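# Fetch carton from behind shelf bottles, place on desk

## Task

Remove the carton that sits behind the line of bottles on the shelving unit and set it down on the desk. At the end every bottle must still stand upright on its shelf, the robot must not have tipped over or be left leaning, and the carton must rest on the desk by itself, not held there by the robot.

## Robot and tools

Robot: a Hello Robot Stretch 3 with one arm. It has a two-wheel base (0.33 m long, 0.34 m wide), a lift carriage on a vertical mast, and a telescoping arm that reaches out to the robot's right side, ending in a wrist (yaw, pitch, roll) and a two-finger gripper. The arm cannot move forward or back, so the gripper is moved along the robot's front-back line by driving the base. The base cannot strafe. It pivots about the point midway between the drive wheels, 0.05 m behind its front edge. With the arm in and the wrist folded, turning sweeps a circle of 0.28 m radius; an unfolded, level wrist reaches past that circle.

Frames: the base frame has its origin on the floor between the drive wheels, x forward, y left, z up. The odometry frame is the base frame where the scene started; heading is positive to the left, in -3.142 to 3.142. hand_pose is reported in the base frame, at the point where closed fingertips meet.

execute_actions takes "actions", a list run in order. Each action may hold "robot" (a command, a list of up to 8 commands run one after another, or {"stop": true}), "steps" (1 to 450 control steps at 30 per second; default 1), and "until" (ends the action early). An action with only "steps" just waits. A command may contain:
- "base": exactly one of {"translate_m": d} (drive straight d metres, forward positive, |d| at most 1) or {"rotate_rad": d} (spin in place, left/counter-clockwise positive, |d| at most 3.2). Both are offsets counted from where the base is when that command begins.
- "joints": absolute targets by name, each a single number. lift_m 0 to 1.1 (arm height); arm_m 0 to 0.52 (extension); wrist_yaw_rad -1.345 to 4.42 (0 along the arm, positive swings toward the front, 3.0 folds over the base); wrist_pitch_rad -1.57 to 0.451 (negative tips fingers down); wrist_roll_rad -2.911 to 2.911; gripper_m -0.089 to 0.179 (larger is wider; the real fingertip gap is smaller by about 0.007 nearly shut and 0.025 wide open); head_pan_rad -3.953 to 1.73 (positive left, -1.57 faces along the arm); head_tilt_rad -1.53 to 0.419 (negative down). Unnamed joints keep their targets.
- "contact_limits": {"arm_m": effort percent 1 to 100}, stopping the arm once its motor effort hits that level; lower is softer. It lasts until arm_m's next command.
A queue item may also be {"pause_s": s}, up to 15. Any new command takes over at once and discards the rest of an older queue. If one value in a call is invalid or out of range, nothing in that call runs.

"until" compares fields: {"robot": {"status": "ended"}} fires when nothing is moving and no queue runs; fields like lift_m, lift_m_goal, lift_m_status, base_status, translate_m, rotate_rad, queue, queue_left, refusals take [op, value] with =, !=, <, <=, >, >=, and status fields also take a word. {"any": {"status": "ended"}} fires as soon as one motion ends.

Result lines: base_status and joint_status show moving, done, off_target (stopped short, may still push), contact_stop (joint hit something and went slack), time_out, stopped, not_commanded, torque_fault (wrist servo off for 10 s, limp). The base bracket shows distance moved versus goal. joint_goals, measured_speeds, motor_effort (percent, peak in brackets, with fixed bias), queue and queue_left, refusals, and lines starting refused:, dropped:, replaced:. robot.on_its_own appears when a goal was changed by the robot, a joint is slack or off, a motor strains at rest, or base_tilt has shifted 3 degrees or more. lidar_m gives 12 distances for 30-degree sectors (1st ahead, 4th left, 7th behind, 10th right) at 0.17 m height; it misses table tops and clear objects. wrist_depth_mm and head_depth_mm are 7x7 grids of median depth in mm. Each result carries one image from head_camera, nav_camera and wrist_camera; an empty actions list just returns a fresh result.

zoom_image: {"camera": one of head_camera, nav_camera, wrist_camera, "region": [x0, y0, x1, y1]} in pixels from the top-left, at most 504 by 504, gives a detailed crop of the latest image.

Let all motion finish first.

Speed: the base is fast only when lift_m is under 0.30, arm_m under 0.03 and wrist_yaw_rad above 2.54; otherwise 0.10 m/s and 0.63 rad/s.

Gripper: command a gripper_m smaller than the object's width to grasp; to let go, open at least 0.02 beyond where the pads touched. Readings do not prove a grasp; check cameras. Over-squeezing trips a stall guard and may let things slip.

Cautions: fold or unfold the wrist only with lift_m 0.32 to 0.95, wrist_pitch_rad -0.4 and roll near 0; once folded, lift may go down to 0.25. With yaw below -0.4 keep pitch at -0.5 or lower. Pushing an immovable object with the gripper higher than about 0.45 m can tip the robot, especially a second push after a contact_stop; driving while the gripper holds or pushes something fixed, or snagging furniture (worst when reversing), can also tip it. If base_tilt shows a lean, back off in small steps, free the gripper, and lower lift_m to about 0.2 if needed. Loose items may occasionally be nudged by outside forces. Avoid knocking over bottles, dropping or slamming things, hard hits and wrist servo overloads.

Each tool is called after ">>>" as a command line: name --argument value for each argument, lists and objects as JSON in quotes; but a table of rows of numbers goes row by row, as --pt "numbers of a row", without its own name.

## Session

>>> execute_actions --actions '[]'

Scene clock: 0.00 s.
robot.base_odometry: x=+0.000 y=+0.000 heading=+0.000 (m, m, rad; robot's odometry frame)
robot.turned_by_wheels: +0.000 (rad since the last result)
robot.turned_by_imu: +0.000 (rad since the last result)
robot.base_tilt: forward=-0.9 right=+1.6 (deg)
robot.lidar_m: 1.73 2.25 1.74 1.60 1.69 2.37 2.16 2.41 1.82 1.77 1.84 1.86
robot.head_depth_mm: 1915 1990 2009 2029 2043 1550 1910 / 1914 2010 2030 2059 2050 1556 1900 / 1920 2021 2040 2072 2084 2114 1914 / 1926 2036 2043 2087 2096 2131 1899 / 1923 2062 2056 2110 2126 1695 1827 / 1917 2079 2102 2128 2163 1698 1828 / 1917 2104 2133 2165 2191 2207 1905
robot.base_status: not_commanded
robot.joint_positions: lift_m=+0.555 arm_m=-0.001 wrist_yaw_rad=+2.958 wrist_pitch_rad=-0.463 wrist_roll_rad=-0.019 gripper_m=+0.037 head_pan_rad=+0.016 head_tilt_rad=-0.019
robot.joint_goals: lift_m=+0.555 arm_m=-0.001 wrist_yaw_rad=+2.958 wrist_pitch_rad=-0.463 wrist_roll_rad=-0.019 gripper_m=+0.037 head_pan_rad=+0.016 head_tilt_rad=-0.019
robot.joint_status: lift_m=not_commanded arm_m=not_commanded wrist_yaw_rad=not_commanded wrist_pitch_rad=not_commanded wrist_roll_rad=not_commanded gripper_m=not_commanded head_pan_rad=not_commanded head_tilt_rad=not_commanded
robot.measured_speeds: translate_m=+0.000 rotate_rad=+0.000 lift_m=+0.000 arm_m=+0.000 wrist_yaw_rad=+0.000 wrist_pitch_rad=+0.000 wrist_roll_rad=+0.000 head_pan_rad=+0.000 head_tilt_rad=+0.000
robot: refusals=0 queue=idle queue_left=0
robot.motor_effort: left_wheel=+2 right_wheel=+0 lift_m=+36 arm_m=-1 wrist_yaw_rad=-1 wrist_pitch_rad=+7 wrist_roll_rad=+0 gripper_m=+0 head_pan_rad=-1 head_tilt_rad=+2 (%)
robot.hand_pose: x=+0.0185 y=+0.0713 z=+0.5575 quat_wxyz=(+0.224, +0.694, +0.101, +0.677) (m; robot's base frame)
robot.wrist_depth_mm: - - - - - - - / - - - - - - - / - - - - - - - / - - - - - - - / 929 932 - 940 968 953 957 / 787 794 - 796 799 815 813 / 679 684 686 685 694 702 705
pictures: head_camera (sideways: a quarter turn clockwise sets it upright), nav_camera (sideways: a quarter turn counterclockwise sets it upright), wrist_camera
Images, in order (width x height): head_camera 896x504, nav_camera 672x504, wrist_camera 644x364.

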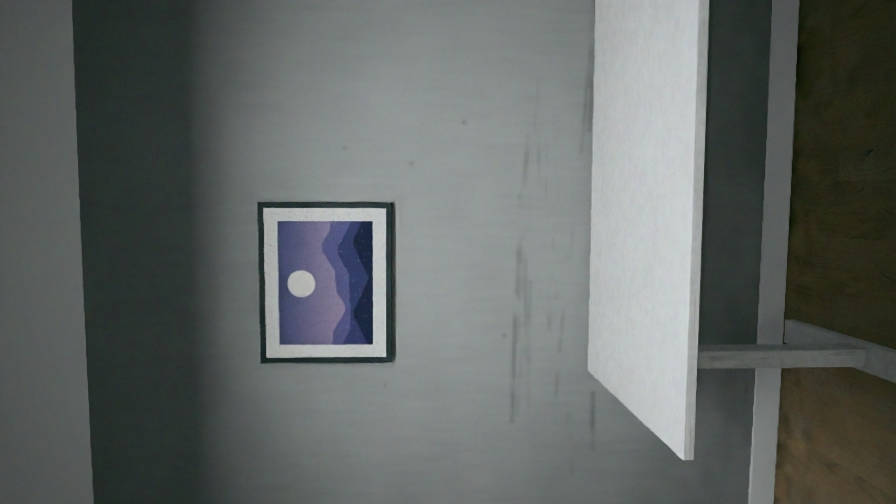

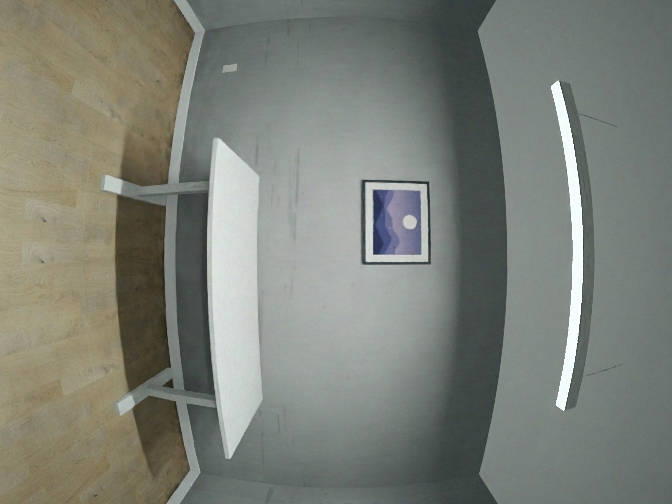

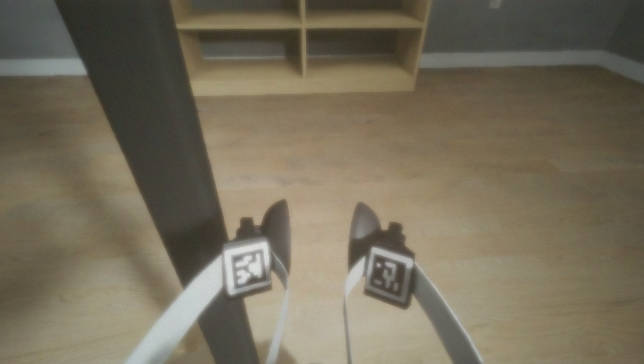

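>>> execute_actions --actions '[{"robot": {"joints": {"head_pan_rad": -3.14, "head_tilt_rad": -0.3}}, "steps": 200, "until": {"robot": {"status": "ended"}}}]'

Scene clock: 11.87 s.
robot.base_odometry: x=+0.000 y=+0.000 heading=+0.000 (m, m, rad; robot's odometry frame)
robot.turned_by_wheels: +0.000 (rad since the last result)
robot.turned_by_imu: -0.001 (rad since the last result)
robot.base_tilt: forward=-0.9 right=+1.6 (deg)
robot.lidar_m: 1.73 2.25 1.73 1.60 1.68 2.37 2.16 2.41 1.82 1.77 1.84 1.86
robot.head_depth_mm: 2133 2297 2417 2566 2338 1794 1398 / 2158 2310 2455 2572 2346 1792 1402 / 2203 2357 2481 2634 2359 1792 1417 / 2244 2406 2544 2754 2470 1791 1404 / 2259 2388 2566 2750 2491 1799 1408 / 2271 2434 2584 2771 2495 1798 1407 / 2303 2437 2604 2811 2491 1800 1405
robot.base_status: not_commanded
robot.joint_positions: lift_m=+0.555 arm_m=-0.001 wrist_yaw_rad=+2.958 wrist_pitch_rad=-0.463 wrist_roll_rad=-0.019 gripper_m=+0.037 head_pan_rad=-3.133 head_tilt_rad=-0.296
robot.joint_goals: lift_m=+0.555 arm_m=-0.001 wrist_yaw_rad=+2.958 wrist_pitch_rad=-0.463 wrist_roll_rad=-0.019 gripper_m=+0.037 head_pan_rad=-3.140 head_tilt_rad=-0.300
robot.joint_status: lift_m=not_commanded arm_m=not_commanded wrist_yaw_rad=not_commanded wrist_pitch_rad=not_commanded wrist_roll_rad=not_commanded gripper_m=not_commanded head_pan_rad=done head_tilt_rad=done
robot.measured_speeds: translate_m=+0.000 rotate_rad=+0.000 lift_m=+0.000 arm_m=+0.000 wrist_yaw_rad=+0.000 wrist_pitch_rad=+0.000 wrist_roll_rad=+0.000 head_pan_rad=+0.000 head_tilt_rad=+0.000
robot: refusals=0 queue=done queue_left=0
robot.motor_effort: left_wheel=+1(2) right_wheel=+0(0) lift_m=+36(36) arm_m=-1(1) wrist_yaw_rad=+0(1) wrist_pitch_rad=+7(7) wrist_roll_rad=+0(0) gripper_m=+0(0) head_pan_rad=-5(67) head_tilt_rad=-2(18) (%)
robot.hand_pose: x=+0.0185 y=+0.0713 z=+0.5575 quat_wxyz=(+0.224, +0.694, +0.101, +0.677) (m; robot's base frame)
robot.wrist_depth_mm: - - - - - - - / - - - - - - - / - - - - - - - / - - - - - - - / 934 917 - 960 950 956 945 / 788 784 - 791 805 808 811 / 686 691 692 700 695 702 702
pictures: head_camera (sideways: a quarter turn clockwise sets it upright), nav_camera (sideways: a quarter turn counterclockwise sets it upright), wrist_camera
Images, in order (width x height): head_camera 896x504, nav_camera 672x504, wrist_camera 644x364.

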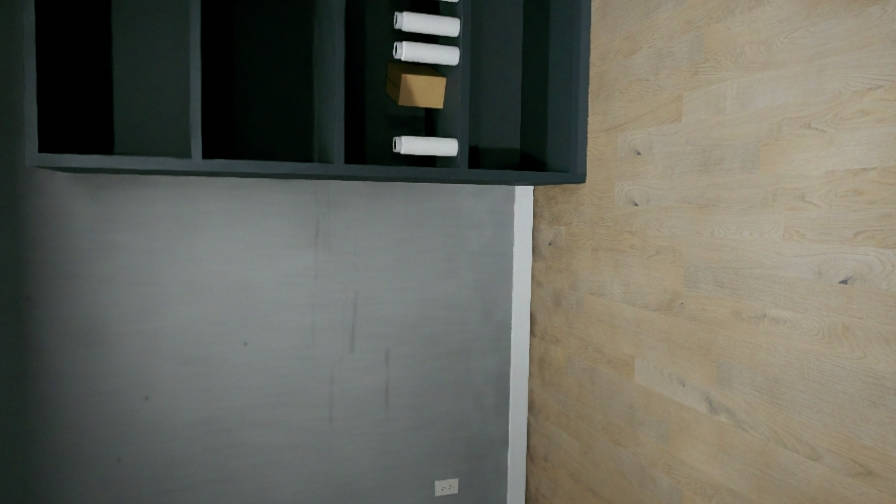

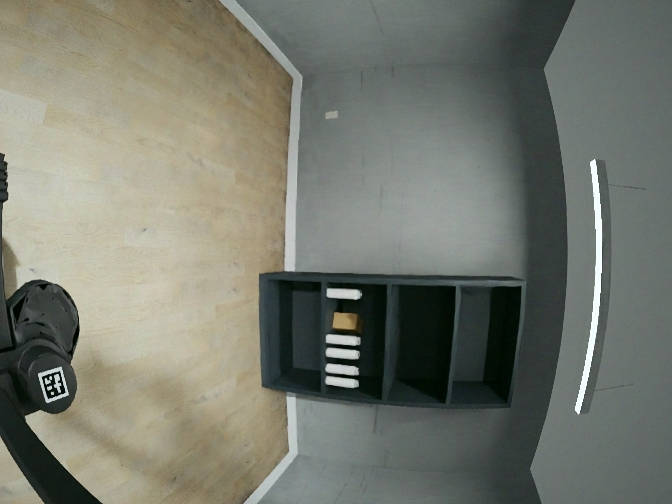

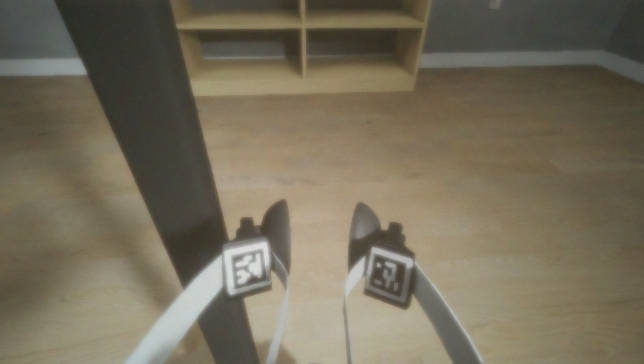

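>>> zoom_image --camera "head_camera" --region '[330, 0, 610, 200]'

>>> zoom_image --camera "nav_camera" --region '[240, 250, 440, 420]'

Region (330, 0, 610, 200) of head_camera's 896x504 image, scaled by 1.800, with more detail than that image has; it fills the top 360 rows of this view, and the rest is white.

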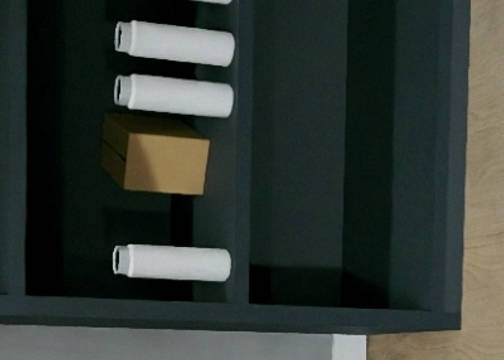

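Region (240, 250, 440, 420) of nav_camera's 672x504 image, scaled by 2.520, with more detail than that image has; it fills the top 428 rows of this view, and the rest is white.

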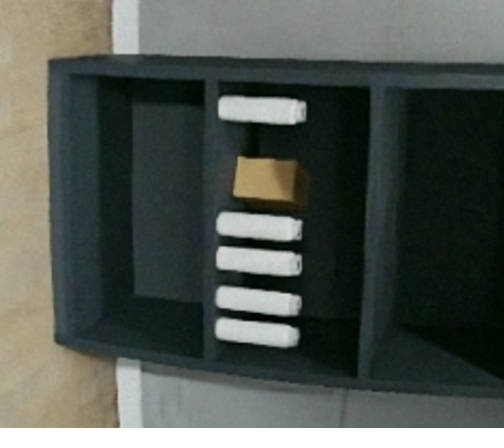

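>>> execute_actions --actions '[{"robot": [{"joints": {"lift_m": 0.25}}, {"base": {"rotate_rad": -0.312}}, {"base": {"translate_m": -1.0}}], "steps": 450, "until": {"robot": {"status": "ended"}}}]'

Scene clock: 117.97 s.
robot.base_odometry: x=-0.952 y=+0.307 heading=-0.312 (m, m, rad; robot's odometry frame)
robot.turned_by_wheels: -0.312 (rad since the last result)
robot.turned_by_imu: -0.313 (rad since the last result)
robot.base_tilt: forward=-0.9 right=+1.6 (deg)
robot.lidar_m: 2.85 2.64 1.70 1.42 1.72 1.40 1.46 1.20 1.92 2.03 2.03 2.36
robot.head_depth_mm: 1169 1244 1335 1905 2075 1782 1400 / 1418 1450 1502 1512 1524 1623 1402 / 1469 1549 1666 1774 1426 1708 1407 / 1431 1526 1614 1696 1471 1689 1411 / 1406 1478 1564 1668 1487 1696 1409 / 1374 1452 1530 1647 1324 1624 1414 / 1310 1064 1343 1317 1684 1734 1410
robot.base_status: done (translate_m -1.0000 of -1.0000)
robot.joint_positions: lift_m=+0.250 arm_m=-0.001 wrist_yaw_rad=+2.958 wrist_pitch_rad=-0.464 wrist_roll_rad=-0.019 gripper_m=+0.037 head_pan_rad=-3.133 head_tilt_rad=-0.297
robot.joint_goals: lift_m=+0.250 arm_m=-0.001 wrist_yaw_rad=+2.958 wrist_pitch_rad=-0.464 wrist_roll_rad=-0.019 gripper_m=+0.037 head_pan_rad=-3.140 head_tilt_rad=-0.300
robot.joint_status: lift_m=done arm_m=not_commanded wrist_yaw_rad=not_commanded wrist_pitch_rad=not_commanded wrist_roll_rad=not_commanded gripper_m=not_commanded head_pan_rad=done head_tilt_rad=done
robot.measured_speeds: translate_m=+0.000 rotate_rad=+0.000 lift_m=+0.000 arm_m=+0.000 wrist_yaw_rad=+0.000 wrist_pitch_rad=+0.000 wrist_roll_rad=+0.000 head_pan_rad=+0.000 head_tilt_rad=+0.000
robot: refusals=0 queue=done queue_left=0
robot.motor_effort: left_wheel=+2(7) right_wheel=-2(8) lift_m=+26(36) arm_m=+0(0) wrist_yaw_rad=+0(0) wrist_pitch_rad=+7(7) wrist_roll_rad=+0(1) gripper_m=+0(0) head_pan_rad=-5(6) head_tilt_rad=-1(2) (%)
robot.hand_pose: x=+0.0185 y=+0.0711 z=+0.2528 quat_wxyz=(+0.224, +0.694, +0.101, +0.677) (m; robot's base frame)
robot.wrist_depth_mm: - - - - - - - / - - - - - - - / 764 - 786 796 798 813 817 / 613 613 622 621 626 629 631 / 505 526 - 535 527 519 519 / - - - - 436 441 441 / - - - - 378 382 380
pictures: head_camera (sideways: a quarter turn clockwise sets it upright), nav_camera (sideways: a quarter turn counterclockwise sets it upright), wrist_camera
Images, in order (width x height): head_camera 896x504, nav_camera 672x504, wrist_camera 644x364.

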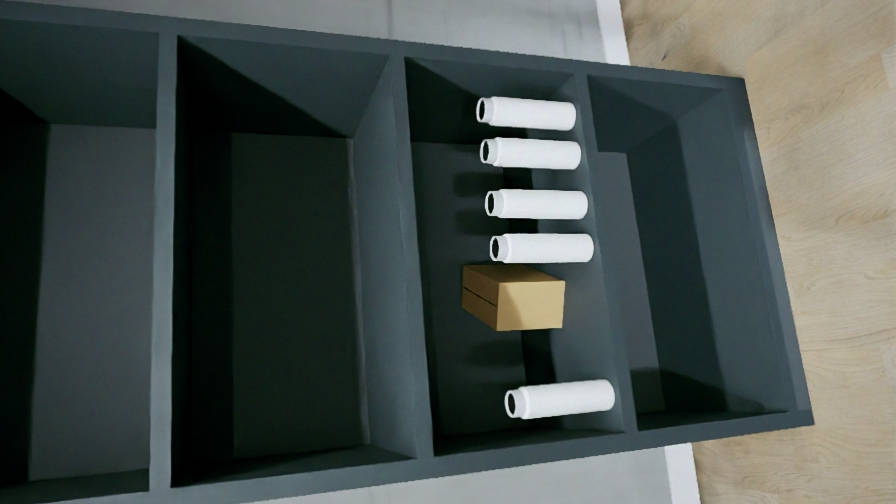

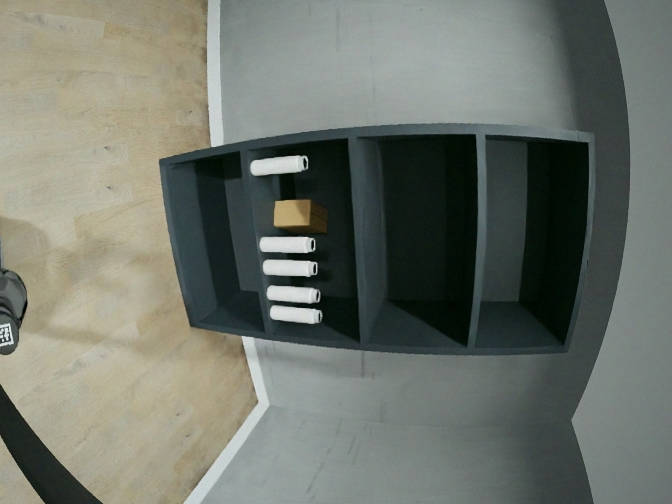

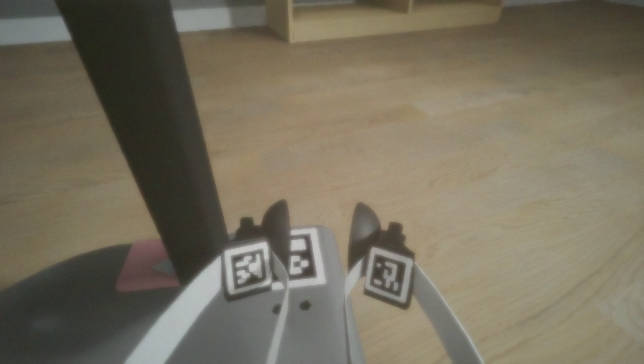

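>>> zoom_image --camera "head_camera" --region '[400, 200, 680, 450]'

Region (400, 200, 680, 450) of head_camera's 896x504 image, scaled by 1.800, with more detail than that image has; it fills the top 450 rows of this view, and the rest is white.

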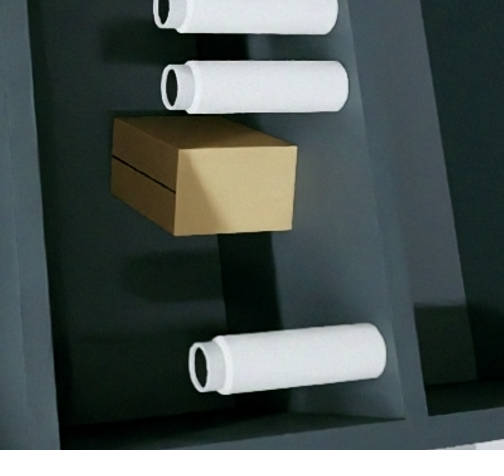

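>>> execute_actions --actions '[{"robot": [{"base": {"rotate_rad": 0.291}}, {"base": {"translate_m": -0.714}}, {"base": {"rotate_rad": -1.986}, "joints": {"head_pan_rad": -1.57, "head_tilt_rad": -0.55}}, {"joints": {"lift_m": 0.62, "wrist_pitch_rad": -0.4}}, {"joints": {"wrist_yaw_rad": 0.0, "gripper_m": 0.16}}], "steps": 450, "until": {"robot": {"status": "ended"}}}]'

Scene clock: 252.37 s.
robot.base_odometry: x=-1.666 y=+0.322 heading=-2.007 (m, m, rad; robot's odometry frame)
robot.turned_by_wheels: -1.695 (rad since the last result)
robot.turned_by_imu: -1.703 (rad since the last result)
robot.base_tilt: forward=-0.9 right=+1.6 (deg)
robot.lidar_m: 1.61 2.01 2.20 3.38 3.81 1.79 1.76 1.75 0.89 0.94 0.49 1.04
robot.head_depth_mm: 908 1000 806 1138 897 1267 1177 / 872 971 810 1209 831 1244 1162 / 837 929 816 641 980 867 1151 / 802 891 818 611 928 869 1126 / 776 855 820 584 1016 847 1103 / 746 822 826 559 1056 725 1058 / 723 791 830 561 989 738 783
robot.base_status: done (rotate_rad -1.9859 of -1.9860)
robot.joint_positions: lift_m=+0.620 arm_m=-0.001 wrist_yaw_rad=+0.002 wrist_pitch_rad=-0.420 wrist_roll_rad=-0.019 gripper_m=+0.160 head_pan_rad=-1.577 head_tilt_rad=-0.544
robot.joint_goals: lift_m=+0.620 arm_m=-0.001 wrist_yaw_rad=+0.000 wrist_pitch_rad=-0.400 wrist_roll_rad=-0.019 gripper_m=+0.160 head_pan_rad=-1.570 head_tilt_rad=-0.550
robot.joint_status: lift_m=done arm_m=not_commanded wrist_yaw_rad=done wrist_pitch_rad=done wrist_roll_rad=not_commanded gripper_m=done head_pan_rad=done head_tilt_rad=done
robot.measured_speeds: translate_m=+0.000 rotate_rad=+0.000 lift_m=+0.000 arm_m=+0.000 wrist_yaw_rad=+0.000 wrist_pitch_rad=+0.000 wrist_roll_rad=+0.000 head_pan_rad=+0.000 head_tilt_rad=+0.000
robot: refusals=0 queue=done queue_left=0
robot.motor_effort: left_wheel=+2(10) right_wheel=-2(8) lift_m=+46(48) arm_m=-1(1) wrist_yaw_rad=-1(2) wrist_pitch_rad=+9(11) wrist_roll_rad=+0(0) gripper_m=+0(89) head_pan_rad=+4(67) head_tilt_rad=-2(19) (%)
robot.hand_pose: x=-0.0210 y=-0.3677 z=+0.6318 quat_wxyz=(+0.698, +0.150, -0.685, -0.146) (m; robot's base frame)
robot.wrist_depth_mm: 224 591 612 430 311 347 384 / 232 627 595 477 346 381 438 / 249 455 483 488 388 450 490 / 278 332 372 377 398 683 603 / 298 313 339 925 989 768 - / 295 756 803 808 811 - 930 / 365 557 693 700 729 770 791
pictures: head_camera (sideways: a quarter turn clockwise sets it upright), nav_camera (sideways: a quarter turn counterclockwise sets it upright), wrist_camera
Images, in order (width x height): head_camera 896x504, nav_camera 672x504, wrist_camera 644x364.

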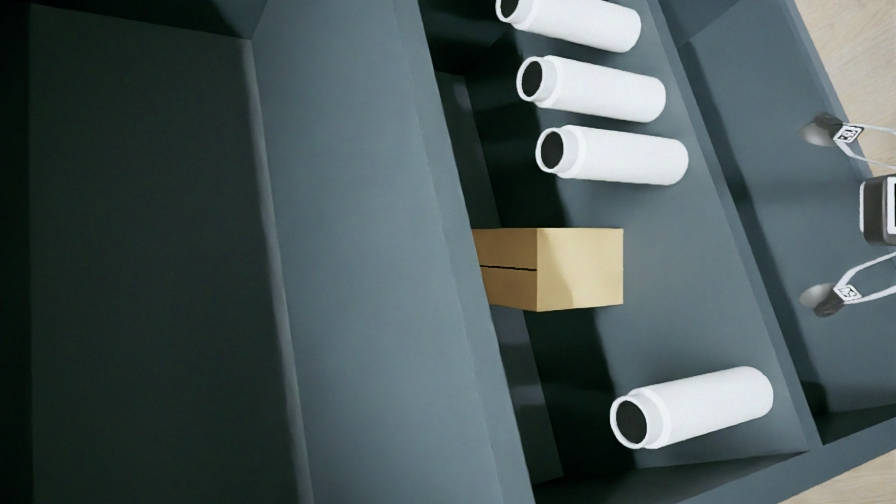

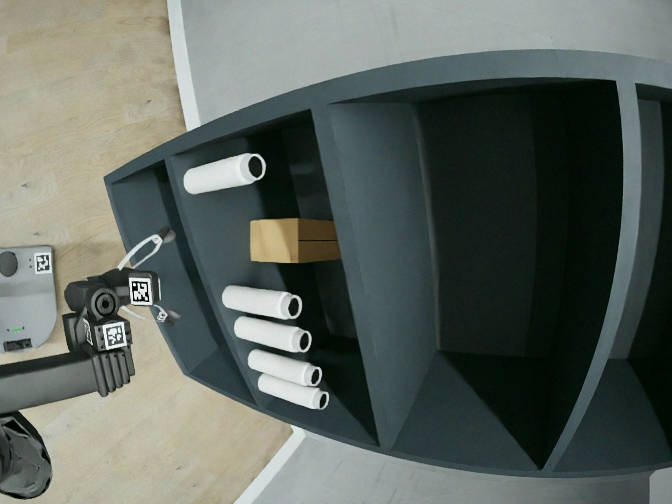

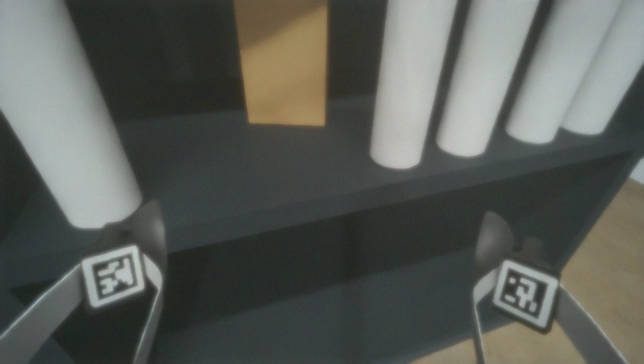

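>>> zoom_image --camera "head_camera" --region '[420, 0, 896, 504]'

Region (420, 0, 896, 504) of head_camera's 896x504 image, scaled by 1.000.

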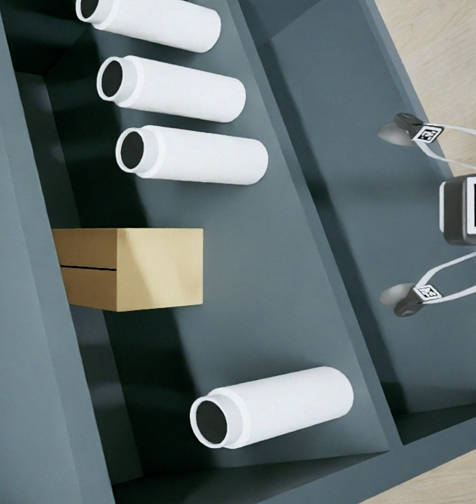

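>>> execute_actions --actions '[{"robot": {"base": {"translate_m": 0.06}, "joints": {"lift_m": 0.655}}, "steps": 150, "until": {"robot": {"status": "ended"}}}]'

Scene clock: 355.80 s.
robot.base_odometry: x=-1.691 y=+0.267 heading=-2.007 (m, m, rad; robot's odometry frame)
robot.turned_by_wheels: +0.000 (rad since the last result)
robot.turned_by_imu: -0.001 (rad since the last result)
robot.base_tilt: forward=-0.9 right=+1.6 (deg)
robot.lidar_m: 1.57 1.95 2.14 3.27 3.82 1.85 1.82 1.80 0.93 0.92 0.46 1.02
robot.head_depth_mm: 883 993 807 1213 831 1239 1169 / 849 947 810 638 803 889 1139 / 815 906 811 609 978 868 1155 / 784 870 816 582 929 847 1154 / 756 833 822 558 1053 778 1081 / 728 802 827 560 1019 782 768 / 705 772 814 561 531 631 1202
robot.base_status: done (translate_m +0.0600 of +0.0600)
robot.joint_positions: lift_m=+0.655 arm_m=-0.001 wrist_yaw_rad=+0.002 wrist_pitch_rad=-0.420 wrist_roll_rad=-0.019 gripper_m=+0.160 head_pan_rad=-1.577 head_tilt_rad=-0.544
robot.joint_goals: lift_m=+0.655 arm_m=-0.001 wrist_yaw_rad=+0.000 wrist_pitch_rad=-0.400 wrist_roll_rad=-0.019 gripper_m=+0.160 head_pan_rad=-1.570 head_tilt_rad=-0.550
robot.joint_status: lift_m=done arm_m=not_commanded wrist_yaw_rad=done wrist_pitch_rad=done wrist_roll_rad=not_commanded gripper_m=done head_pan_rad=done head_tilt_rad=done
robot.measured_speeds: translate_m=+0.000 rotate_rad=+0.000 lift_m=+0.000 arm_m=+0.000 wrist_yaw_rad=+0.000 wrist_pitch_rad=+0.000 wrist_roll_rad=+0.000 head_pan_rad=+0.000 head_tilt_rad=+0.000
robot: refusals=0 queue=done queue_left=0
robot.motor_effort: left_wheel=+3(7) right_wheel=-2(4) lift_m=+46(47) arm_m=-1(1) wrist_yaw_rad=-1(1) wrist_pitch_rad=+9(9) wrist_roll_rad=+0(0) gripper_m=+0(1) head_pan_rad=+5(5) head_tilt_rad=-2(2) (%)
robot.hand_pose: x=-0.0211 y=-0.3677 z=+0.6669 quat_wxyz=(+0.698, +0.150, -0.685, -0.146) (m; robot's base frame)
robot.wrist_depth_mm: 202 222 617 431 728 312 371 / 281 227 673 458 761 363 419 / 306 247 567 504 515 409 467 / 296 277 433 437 422 446 506 / 277 327 349 371 957 824 708 / 272 393 800 857 875 - 949 / 331 402 737 733 742 785 835
pictures: head_camera (sideways: a quarter turn clockwise sets it upright), nav_camera (sideways: a quarter turn counterclockwise sets it upright), wrist_camera
Images, in order (width x height): head_camera 896x504, nav_camera 672x504, wrist_camera 644x364.

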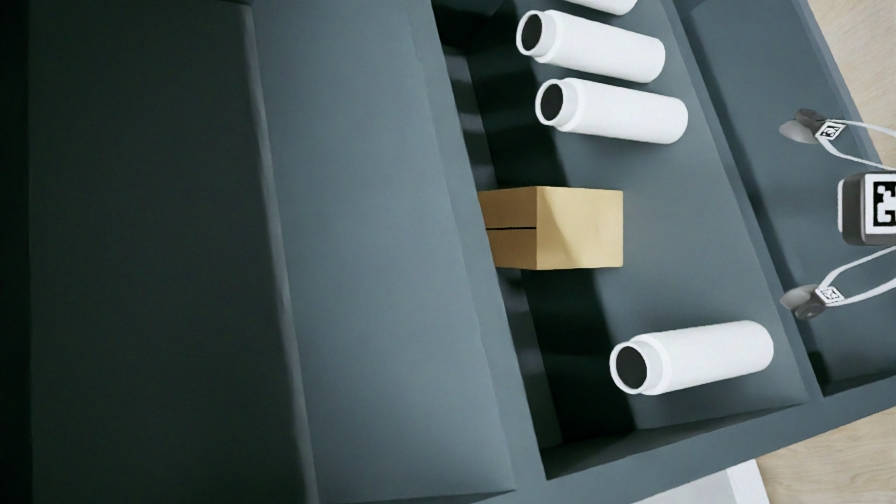

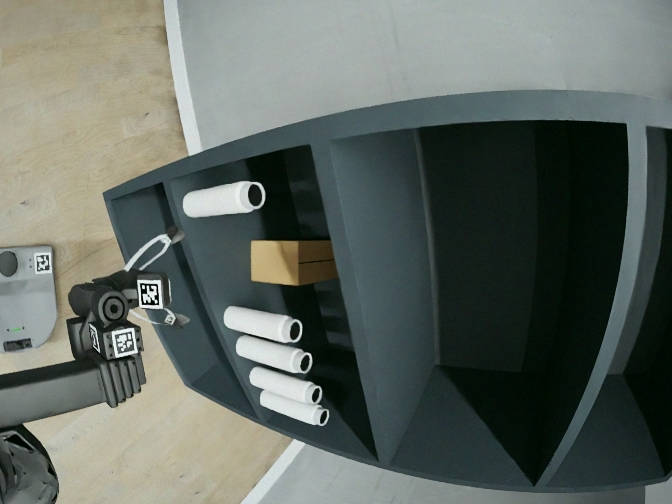

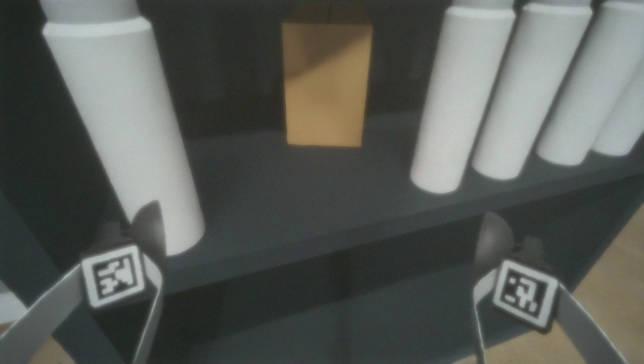

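>>> zoom_image --camera "head_camera" --region '[460, 60, 896, 420]'

Region (460, 60, 896, 420) of head_camera's 896x504 image, scaled by 1.156, with more detail than that image has; it fills the top 416 rows of this view, and the rest is white.

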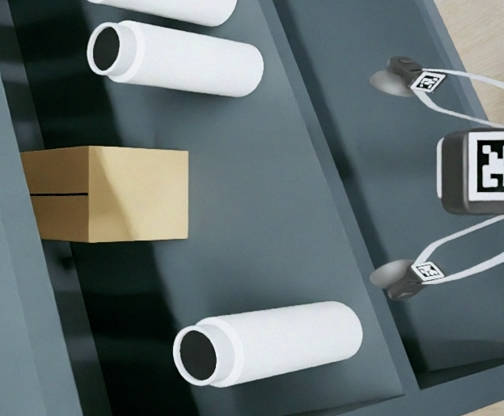

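>>> execute_actions --actions '[{"robot": {"joints": {"arm_m": 0.29}}, "steps": 200, "until": {"robot": {"status": "ended"}}}]'

Scene clock: 403.93 s.
robot.base_odometry: x=-1.691 y=+0.267 heading=-2.007 (m, m, rad; robot's odometry frame)
robot.turned_by_wheels: +0.000 (rad since the last result)
robot.turned_by_imu: -0.001 (rad since the last result)
robot.base_tilt: forward=-0.9 right=+1.6 (deg)
robot.lidar_m: 1.58 1.95 2.14 3.30 3.81 1.85 1.81 1.81 0.92 0.92 0.46 1.02
robot.head_depth_mm: 884 995 806 1209 829 1236 1171 / 847 947 810 639 938 - 1130 / 814 906 815 609 1087 838 1128 / 785 868 816 582 895 834 1131 / 755 834 821 558 1053 780 1077 / 729 802 828 558 1019 782 768 / 705 773 814 560 530 631 1200
robot.base_status: done (translate_m +0.0600 of +0.0600)
robot.joint_positions: lift_m=+0.655 arm_m=+0.290 wrist_yaw_rad=+0.001 wrist_pitch_rad=-0.420 wrist_roll_rad=-0.019 gripper_m=+0.160 head_pan_rad=-1.577 head_tilt_rad=-0.544
robot.joint_goals: lift_m=+0.655 arm_m=+0.290 wrist_yaw_rad=+0.000 wrist_pitch_rad=-0.400 wrist_roll_rad=-0.019 gripper_m=+0.160 head_pan_rad=-1.570 head_tilt_rad=-0.550
robot.joint_status: lift_m=done arm_m=done wrist_yaw_rad=done wrist_pitch_rad=done wrist_roll_rad=not_commanded gripper_m=done head_pan_rad=done head_tilt_rad=done
robot.measured_speeds: translate_m=+0.000 rotate_rad=+0.000 lift_m=+0.000 arm_m=+0.000 wrist_yaw_rad=+0.000 wrist_pitch_rad=+0.000 wrist_roll_rad=+0.000 head_pan_rad=+0.000 head_tilt_rad=+0.000
robot: refusals=0 queue=done queue_left=0
robot.motor_effort: left_wheel=+3(3) right_wheel=-2(2) lift_m=+46(46) arm_m=+4(6) wrist_yaw_rad=-1(1) wrist_pitch_rad=+9(9) wrist_roll_rad=+0(0) gripper_m=+1(0) head_pan_rad=+4(4) head_tilt_rad=-3(3) (%)
robot.hand_pose: x=-0.0213 y=-0.6589 z=+0.6669 quat_wxyz=(+0.698, +0.149, -0.685, -0.146) (m; robot's base frame)
robot.wrist_depth_mm: 321 343 370 390 446 500 500 / 343 369 383 224 488 566 512 / 374 402 185 179 183 574 523 / 398 421 212 199 401 445 449 / 346 364 326 226 343 371 362 / 301 284 285 262 290 - 132 / 246 252 254 256 259 256 126
pictures: head_camera (sideways: a quarter turn clockwise sets it upright), nav_camera (sideways: a quarter turn counterclockwise sets it upright), wrist_camera
Images, in order (width x height): head_camera 896x504, nav_camera 672x504, wrist_camera 644x364.

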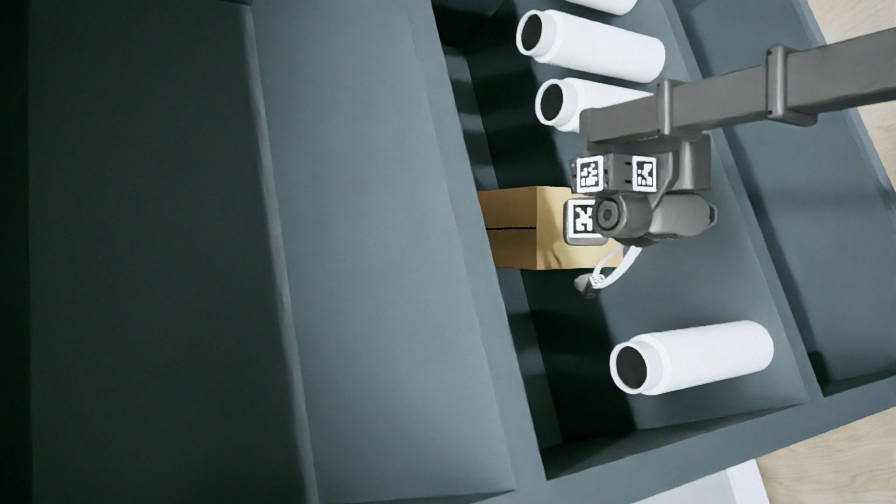

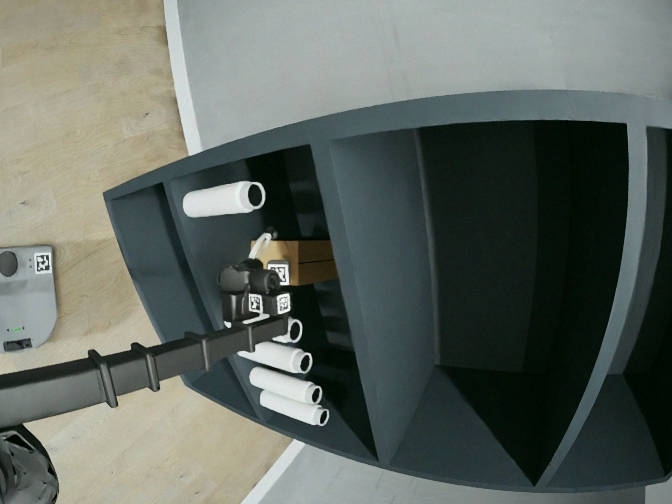

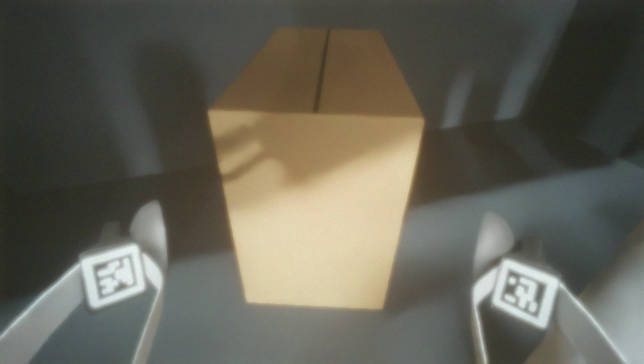

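>>> execute_actions --actions '[{"robot": {"joints": {"arm_m": 0.365}}, "steps": 200, "until": {"robot": {"status": "ended"}}}]'

Scene clock: 419.10 s.
robot.base_odometry: x=-1.691 y=+0.267 heading=-2.007 (m, m, rad; robot's odometry frame)
robot.turned_by_wheels: +0.000 (rad since the last result)
robot.turned_by_imu: -0.001 (rad since the last result)
robot.base_tilt: forward=-0.9 right=+1.6 (deg)
robot.lidar_m: 1.58 1.95 2.15 3.29 3.83 1.85 1.82 1.80 0.92 0.92 0.46 1.02
robot.head_depth_mm: 884 994 804 1206 830 1236 1175 / 848 947 808 640 850 - 1136 / 815 907 812 609 - 868 1127 / 784 866 814 580 952 845 1127 / 756 833 821 558 1052 780 1077 / 730 801 827 558 1021 781 766 / 702 772 814 562 531 629 1205
robot.base_status: done (translate_m +0.0600 of +0.0600)
robot.joint_positions: lift_m=+0.655 arm_m=+0.365 wrist_yaw_rad=+0.001 wrist_pitch_rad=-0.420 wrist_roll_rad=-0.019 gripper_m=+0.160 head_pan_rad=-1.577 head_tilt_rad=-0.544
robot.joint_goals: lift_m=+0.655 arm_m=+0.365 wrist_yaw_rad=+0.000 wrist_pitch_rad=-0.400 wrist_roll_rad=-0.019 gripper_m=+0.160 head_pan_rad=-1.570 head_tilt_rad=-0.550
robot.joint_status: lift_m=done arm_m=done wrist_yaw_rad=done wrist_pitch_rad=done wrist_roll_rad=not_commanded gripper_m=done head_pan_rad=done head_tilt_rad=done
robot.measured_speeds: translate_m=+0.000 rotate_rad=+0.000 lift_m=+0.000 arm_m=+0.000 wrist_yaw_rad=+0.000 wrist_pitch_rad=+0.000 wrist_roll_rad=+0.000 head_pan_rad=+0.000 head_tilt_rad=+0.000
robot: refusals=0 queue=done queue_left=0
robot.motor_effort: left_wheel=+2(4) right_wheel=-2(2) lift_m=+46(46) arm_m=+4(4) wrist_yaw_rad=-1(1) wrist_pitch_rad=+9(9) wrist_roll_rad=+0(0) gripper_m=+1(0) head_pan_rad=+5(5) head_tilt_rad=-2(3) (%)
robot.hand_pose: x=-0.0213 y=-0.7339 z=+0.6669 quat_wxyz=(+0.698, +0.149, -0.685, -0.146) (m; robot's base frame)
robot.wrist_depth_mm: 268 283 308 332 370 416 452 / 288 308 319 223 404 467 483 / 310 333 155 156 169 516 502 / 334 353 119 120 122 440 446 / 348 128 122 120 118 365 362 / 301 276 142 138 137 - 303 / 246 254 170 164 168 258 261
pictures: head_camera (sideways: a quarter turn clockwise sets it upright), nav_camera (sideways: a quarter turn counterclockwise sets it upright), wrist_camera
Images, in order (width x height): head_camera 896x504, nav_camera 672x504, wrist_camera 644x364.

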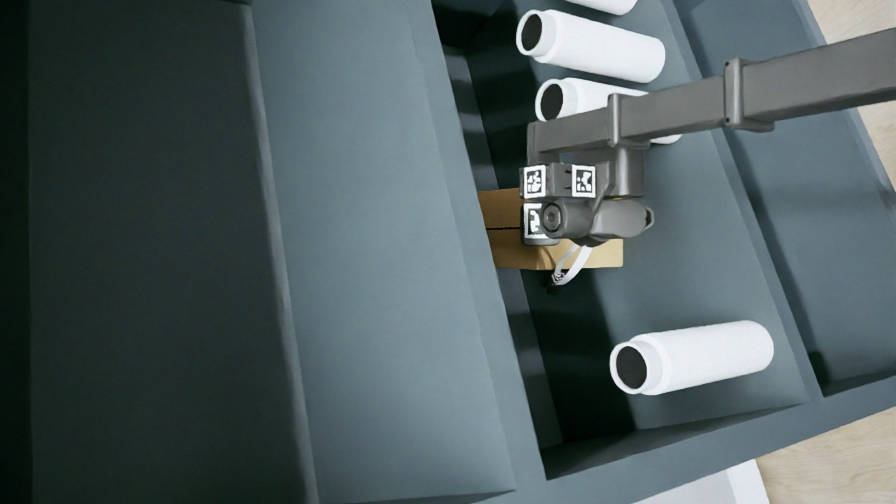

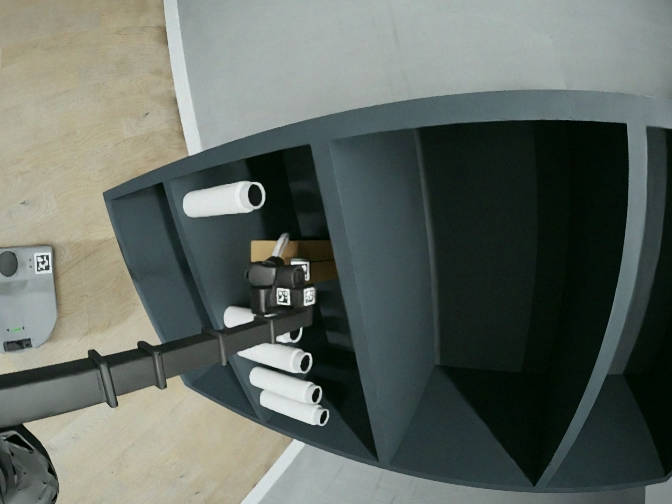

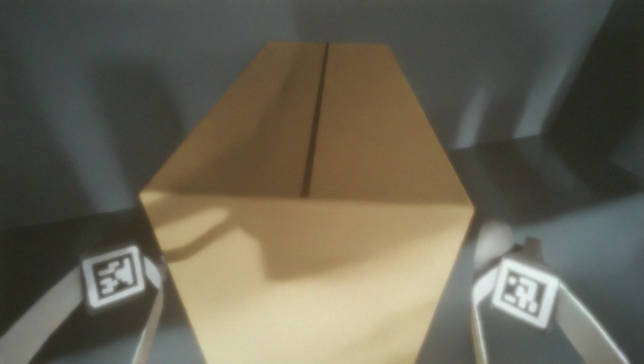

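>>> execute_actions --actions '[{"robot": {"joints": {"gripper_m": 0.085}}, "steps": 45}, {"robot": {"joints": {"lift_m": 0.667}}, "steps": 60, "until": {"robot": {"status": "ended"}}}]'

Scene clock: 444.50 s.
robot.base_odometry: x=-1.691 y=+0.267 heading=-2.007 (m, m, rad; robot's odometry frame)
robot.turned_by_wheels: +0.000 (rad since the last result)
robot.turned_by_imu: -0.001 (rad since the last result)
robot.base_tilt: forward=-0.9 right=+1.6 (deg)
robot.lidar_m: 1.57 1.96 2.15 3.27 3.82 1.85 1.82 1.80 0.92 0.92 0.46 1.01
robot.head_depth_mm: 883 994 806 1211 830 1239 1180 / 846 949 809 639 840 - 1140 / 814 906 814 608 - 867 1124 / 782 870 818 582 984 845 1125 / 755 832 820 558 1052 780 1080 / 730 801 825 560 1022 781 766 / 703 771 813 560 530 630 1202
robot.base_status: done (translate_m +0.0600 of +0.0600)
robot.joint_positions: lift_m=+0.667 arm_m=+0.365 wrist_yaw_rad=+0.001 wrist_pitch_rad=-0.423 wrist_roll_rad=-0.019 gripper_m=+0.086 head_pan_rad=-1.577 head_tilt_rad=-0.544
robot.joint_goals: lift_m=+0.667 arm_m=+0.365 wrist_yaw_rad=+0.000 wrist_pitch_rad=-0.400 wrist_roll_rad=-0.019 gripper_m=+0.085 head_pan_rad=-1.570 head_tilt_rad=-0.550
robot.joint_status: lift_m=done arm_m=done wrist_yaw_rad=done wrist_pitch_rad=done wrist_roll_rad=not_commanded gripper_m=done head_pan_rad=done head_tilt_rad=done
robot.measured_speeds: translate_m=+0.000 rotate_rad=+0.000 lift_m=+0.000 arm_m=+0.000 wrist_yaw_rad=+0.000 wrist_pitch_rad=+0.000 wrist_roll_rad=+0.000 head_pan_rad=+0.000 head_tilt_rad=+0.000
robot: refusals=0 queue=done queue_left=0
robot.motor_effort: left_wheel=+2(3) right_wheel=-2(2) lift_m=+46(48) arm_m=+4(4) wrist_yaw_rad=-1(1) wrist_pitch_rad=+11(11) wrist_roll_rad=+0(1) gripper_m=-19(100) head_pan_rad=+4(5) head_tilt_rad=-2(3) (%)
robot.hand_pose: x=-0.0213 y=-0.7334 z=+0.6781 quat_wxyz=(+0.698, +0.150, -0.684, -0.147) (m; robot's base frame)
robot.wrist_depth_mm: 268 284 310 339 375 416 451 / 286 310 326 243 405 464 486 / 309 333 159 159 173 537 506 / 337 360 118 119 121 458 466 / 353 359 123 121 120 374 375 / 304 288 140 138 136 - 315 / - 265 163 160 158 266 273
pictures: head_camera (sideways: a quarter turn clockwise sets it upright), nav_camera (sideways: a quarter turn counterclockwise sets it upright), wrist_camera
Images, in order (width x height): head_camera 896x504, nav_camera 672x504, wrist_camera 644x364.

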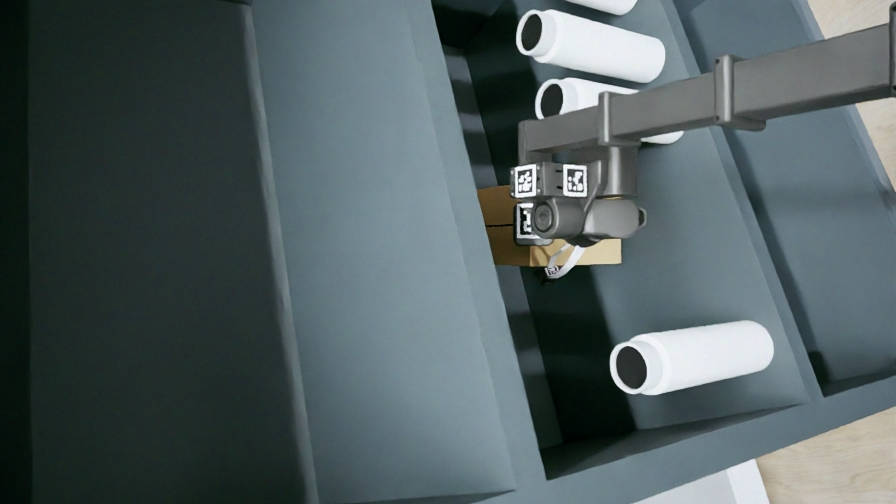

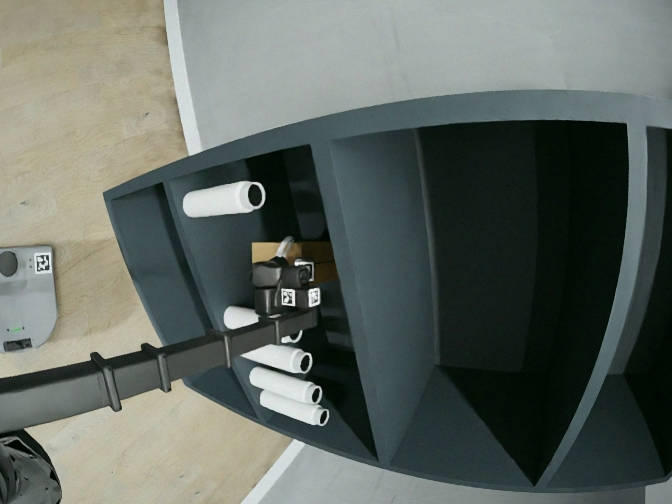

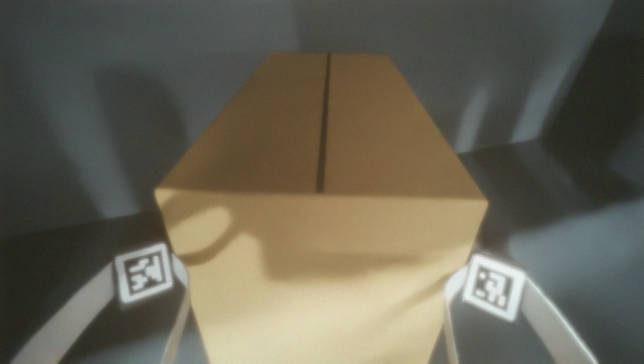

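>>> zoom_image --camera "head_camera" --region '[640, 120, 860, 420]'

Region (640, 120, 860, 420) of head_camera's 896x504 image, scaled by 1.680, with more detail than that image has; it fills the left 370 columns of this view, and the rest is white.

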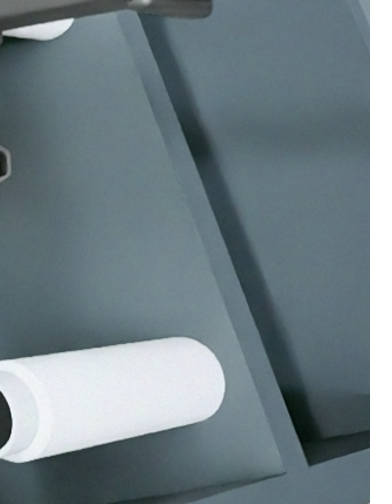

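>>> execute_actions --actions '[{"robot": {"joints": {"arm_m": 0.21}}, "steps": 200, "until": {"robot": {"status": "ended"}}}]'

Scene clock: 494.53 s.
robot.base_odometry: x=-1.691 y=+0.267 heading=-2.007 (m, m, rad; robot's odometry frame)
robot.turned_by_wheels: +0.000 (rad since the last result)
robot.turned_by_imu: -0.001 (rad since the last result)
robot.base_tilt: forward=-0.9 right=+1.6 (deg)
robot.lidar_m: 1.57 1.95 2.14 3.30 3.82 1.85 1.82 1.80 0.92 0.92 0.46 1.01
robot.head_depth_mm: 885 992 805 1206 832 1240 1179 / 847 948 809 639 802 - 1126 / 814 903 813 609 889 - 1119 / 784 867 817 582 822 802 1130 / 756 833 818 556 1055 780 1079 / 728 802 826 559 1023 783 768 / 704 770 817 561 531 630 1205
robot.base_status: done (translate_m +0.0600 of +0.0600)
robot.joint_positions: lift_m=+0.667 arm_m=+0.210 wrist_yaw_rad=+0.001 wrist_pitch_rad=-0.424 wrist_roll_rad=-0.019 gripper_m=+0.086 head_pan_rad=-1.577 head_tilt_rad=-0.544
robot.joint_goals: lift_m=+0.667 arm_m=+0.210 wrist_yaw_rad=+0.000 wrist_pitch_rad=-0.400 wrist_roll_rad=-0.019 gripper_m=+0.085 head_pan_rad=-1.570 head_tilt_rad=-0.550
robot.joint_status: lift_m=done arm_m=done wrist_yaw_rad=done wrist_pitch_rad=done wrist_roll_rad=not_commanded gripper_m=done head_pan_rad=done head_tilt_rad=done
robot.measured_speeds: translate_m=+0.000 rotate_rad=+0.000 lift_m=+0.000 arm_m=+0.000 wrist_yaw_rad=+0.000 wrist_pitch_rad=+0.000 wrist_roll_rad=+0.000 head_pan_rad=+0.000 head_tilt_rad=+0.000
robot: refusals=0 queue=done queue_left=0
robot.motor_effort: left_wheel=+3(2) right_wheel=-2(2) lift_m=+46(46) arm_m=-5(6) wrist_yaw_rad=+0(1) wrist_pitch_rad=+12(11) wrist_roll_rad=+0(0) gripper_m=-20(19) head_pan_rad=+4(5) head_tilt_rad=-2(2) (%)
robot.hand_pose: x=-0.0213 y=-0.5788 z=+0.6779 quat_wxyz=(+0.698, +0.151, -0.684, -0.148) (m; robot's base frame)
robot.wrist_depth_mm: 377 406 440 481 533 594 522 / 407 440 468 243 578 652 143 / 433 477 159 160 173 601 142 / 415 444 118 119 121 188 150 / 357 363 123 122 120 183 166 / 305 289 140 138 136 - 234 / - 265 163 160 158 241 273
pictures: head_camera (sideways: a quarter turn clockwise sets it upright), nav_camera (sideways: a quarter turn counterclockwise sets it upright), wrist_camera
Images, in order (width x height): head_camera 896x504, nav_camera 672x504, wrist_camera 644x364.

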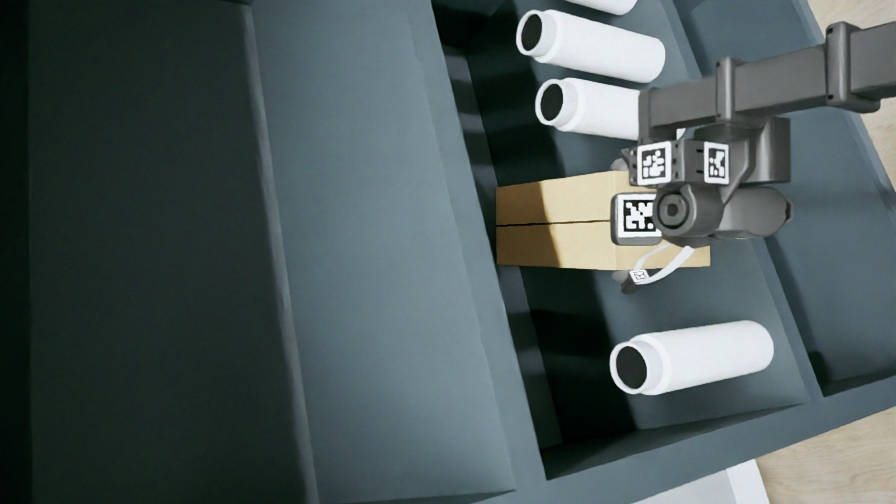

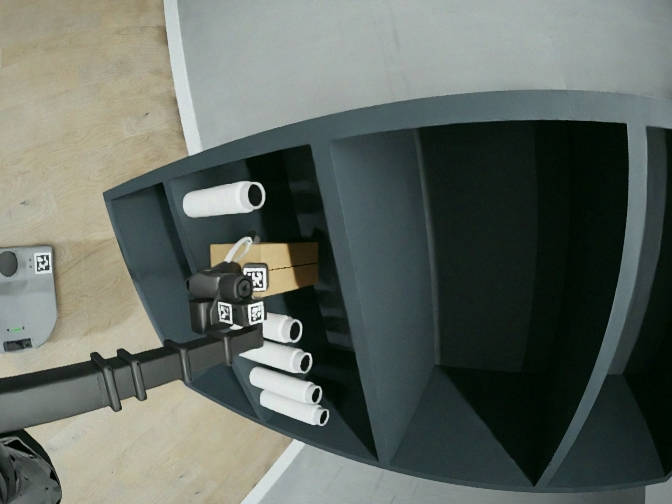

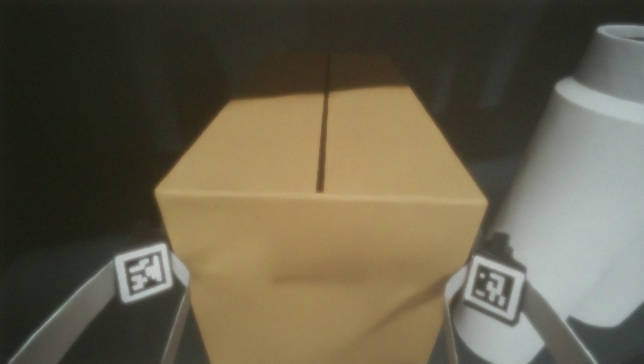

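>>> zoom_image --camera "head_camera" --region '[480, 140, 720, 320]'

Region (480, 140, 720, 320) of head_camera's 896x504 image, scaled by 2.100, with more detail than that image has; it fills the top 378 rows of this view, and the rest is white.

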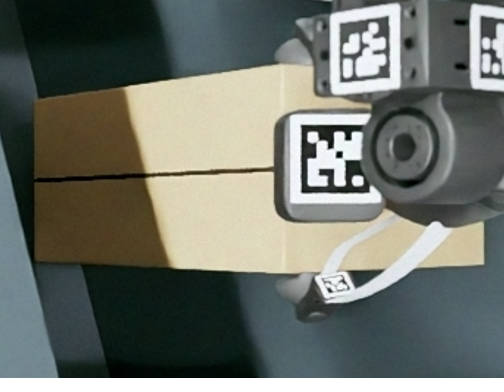

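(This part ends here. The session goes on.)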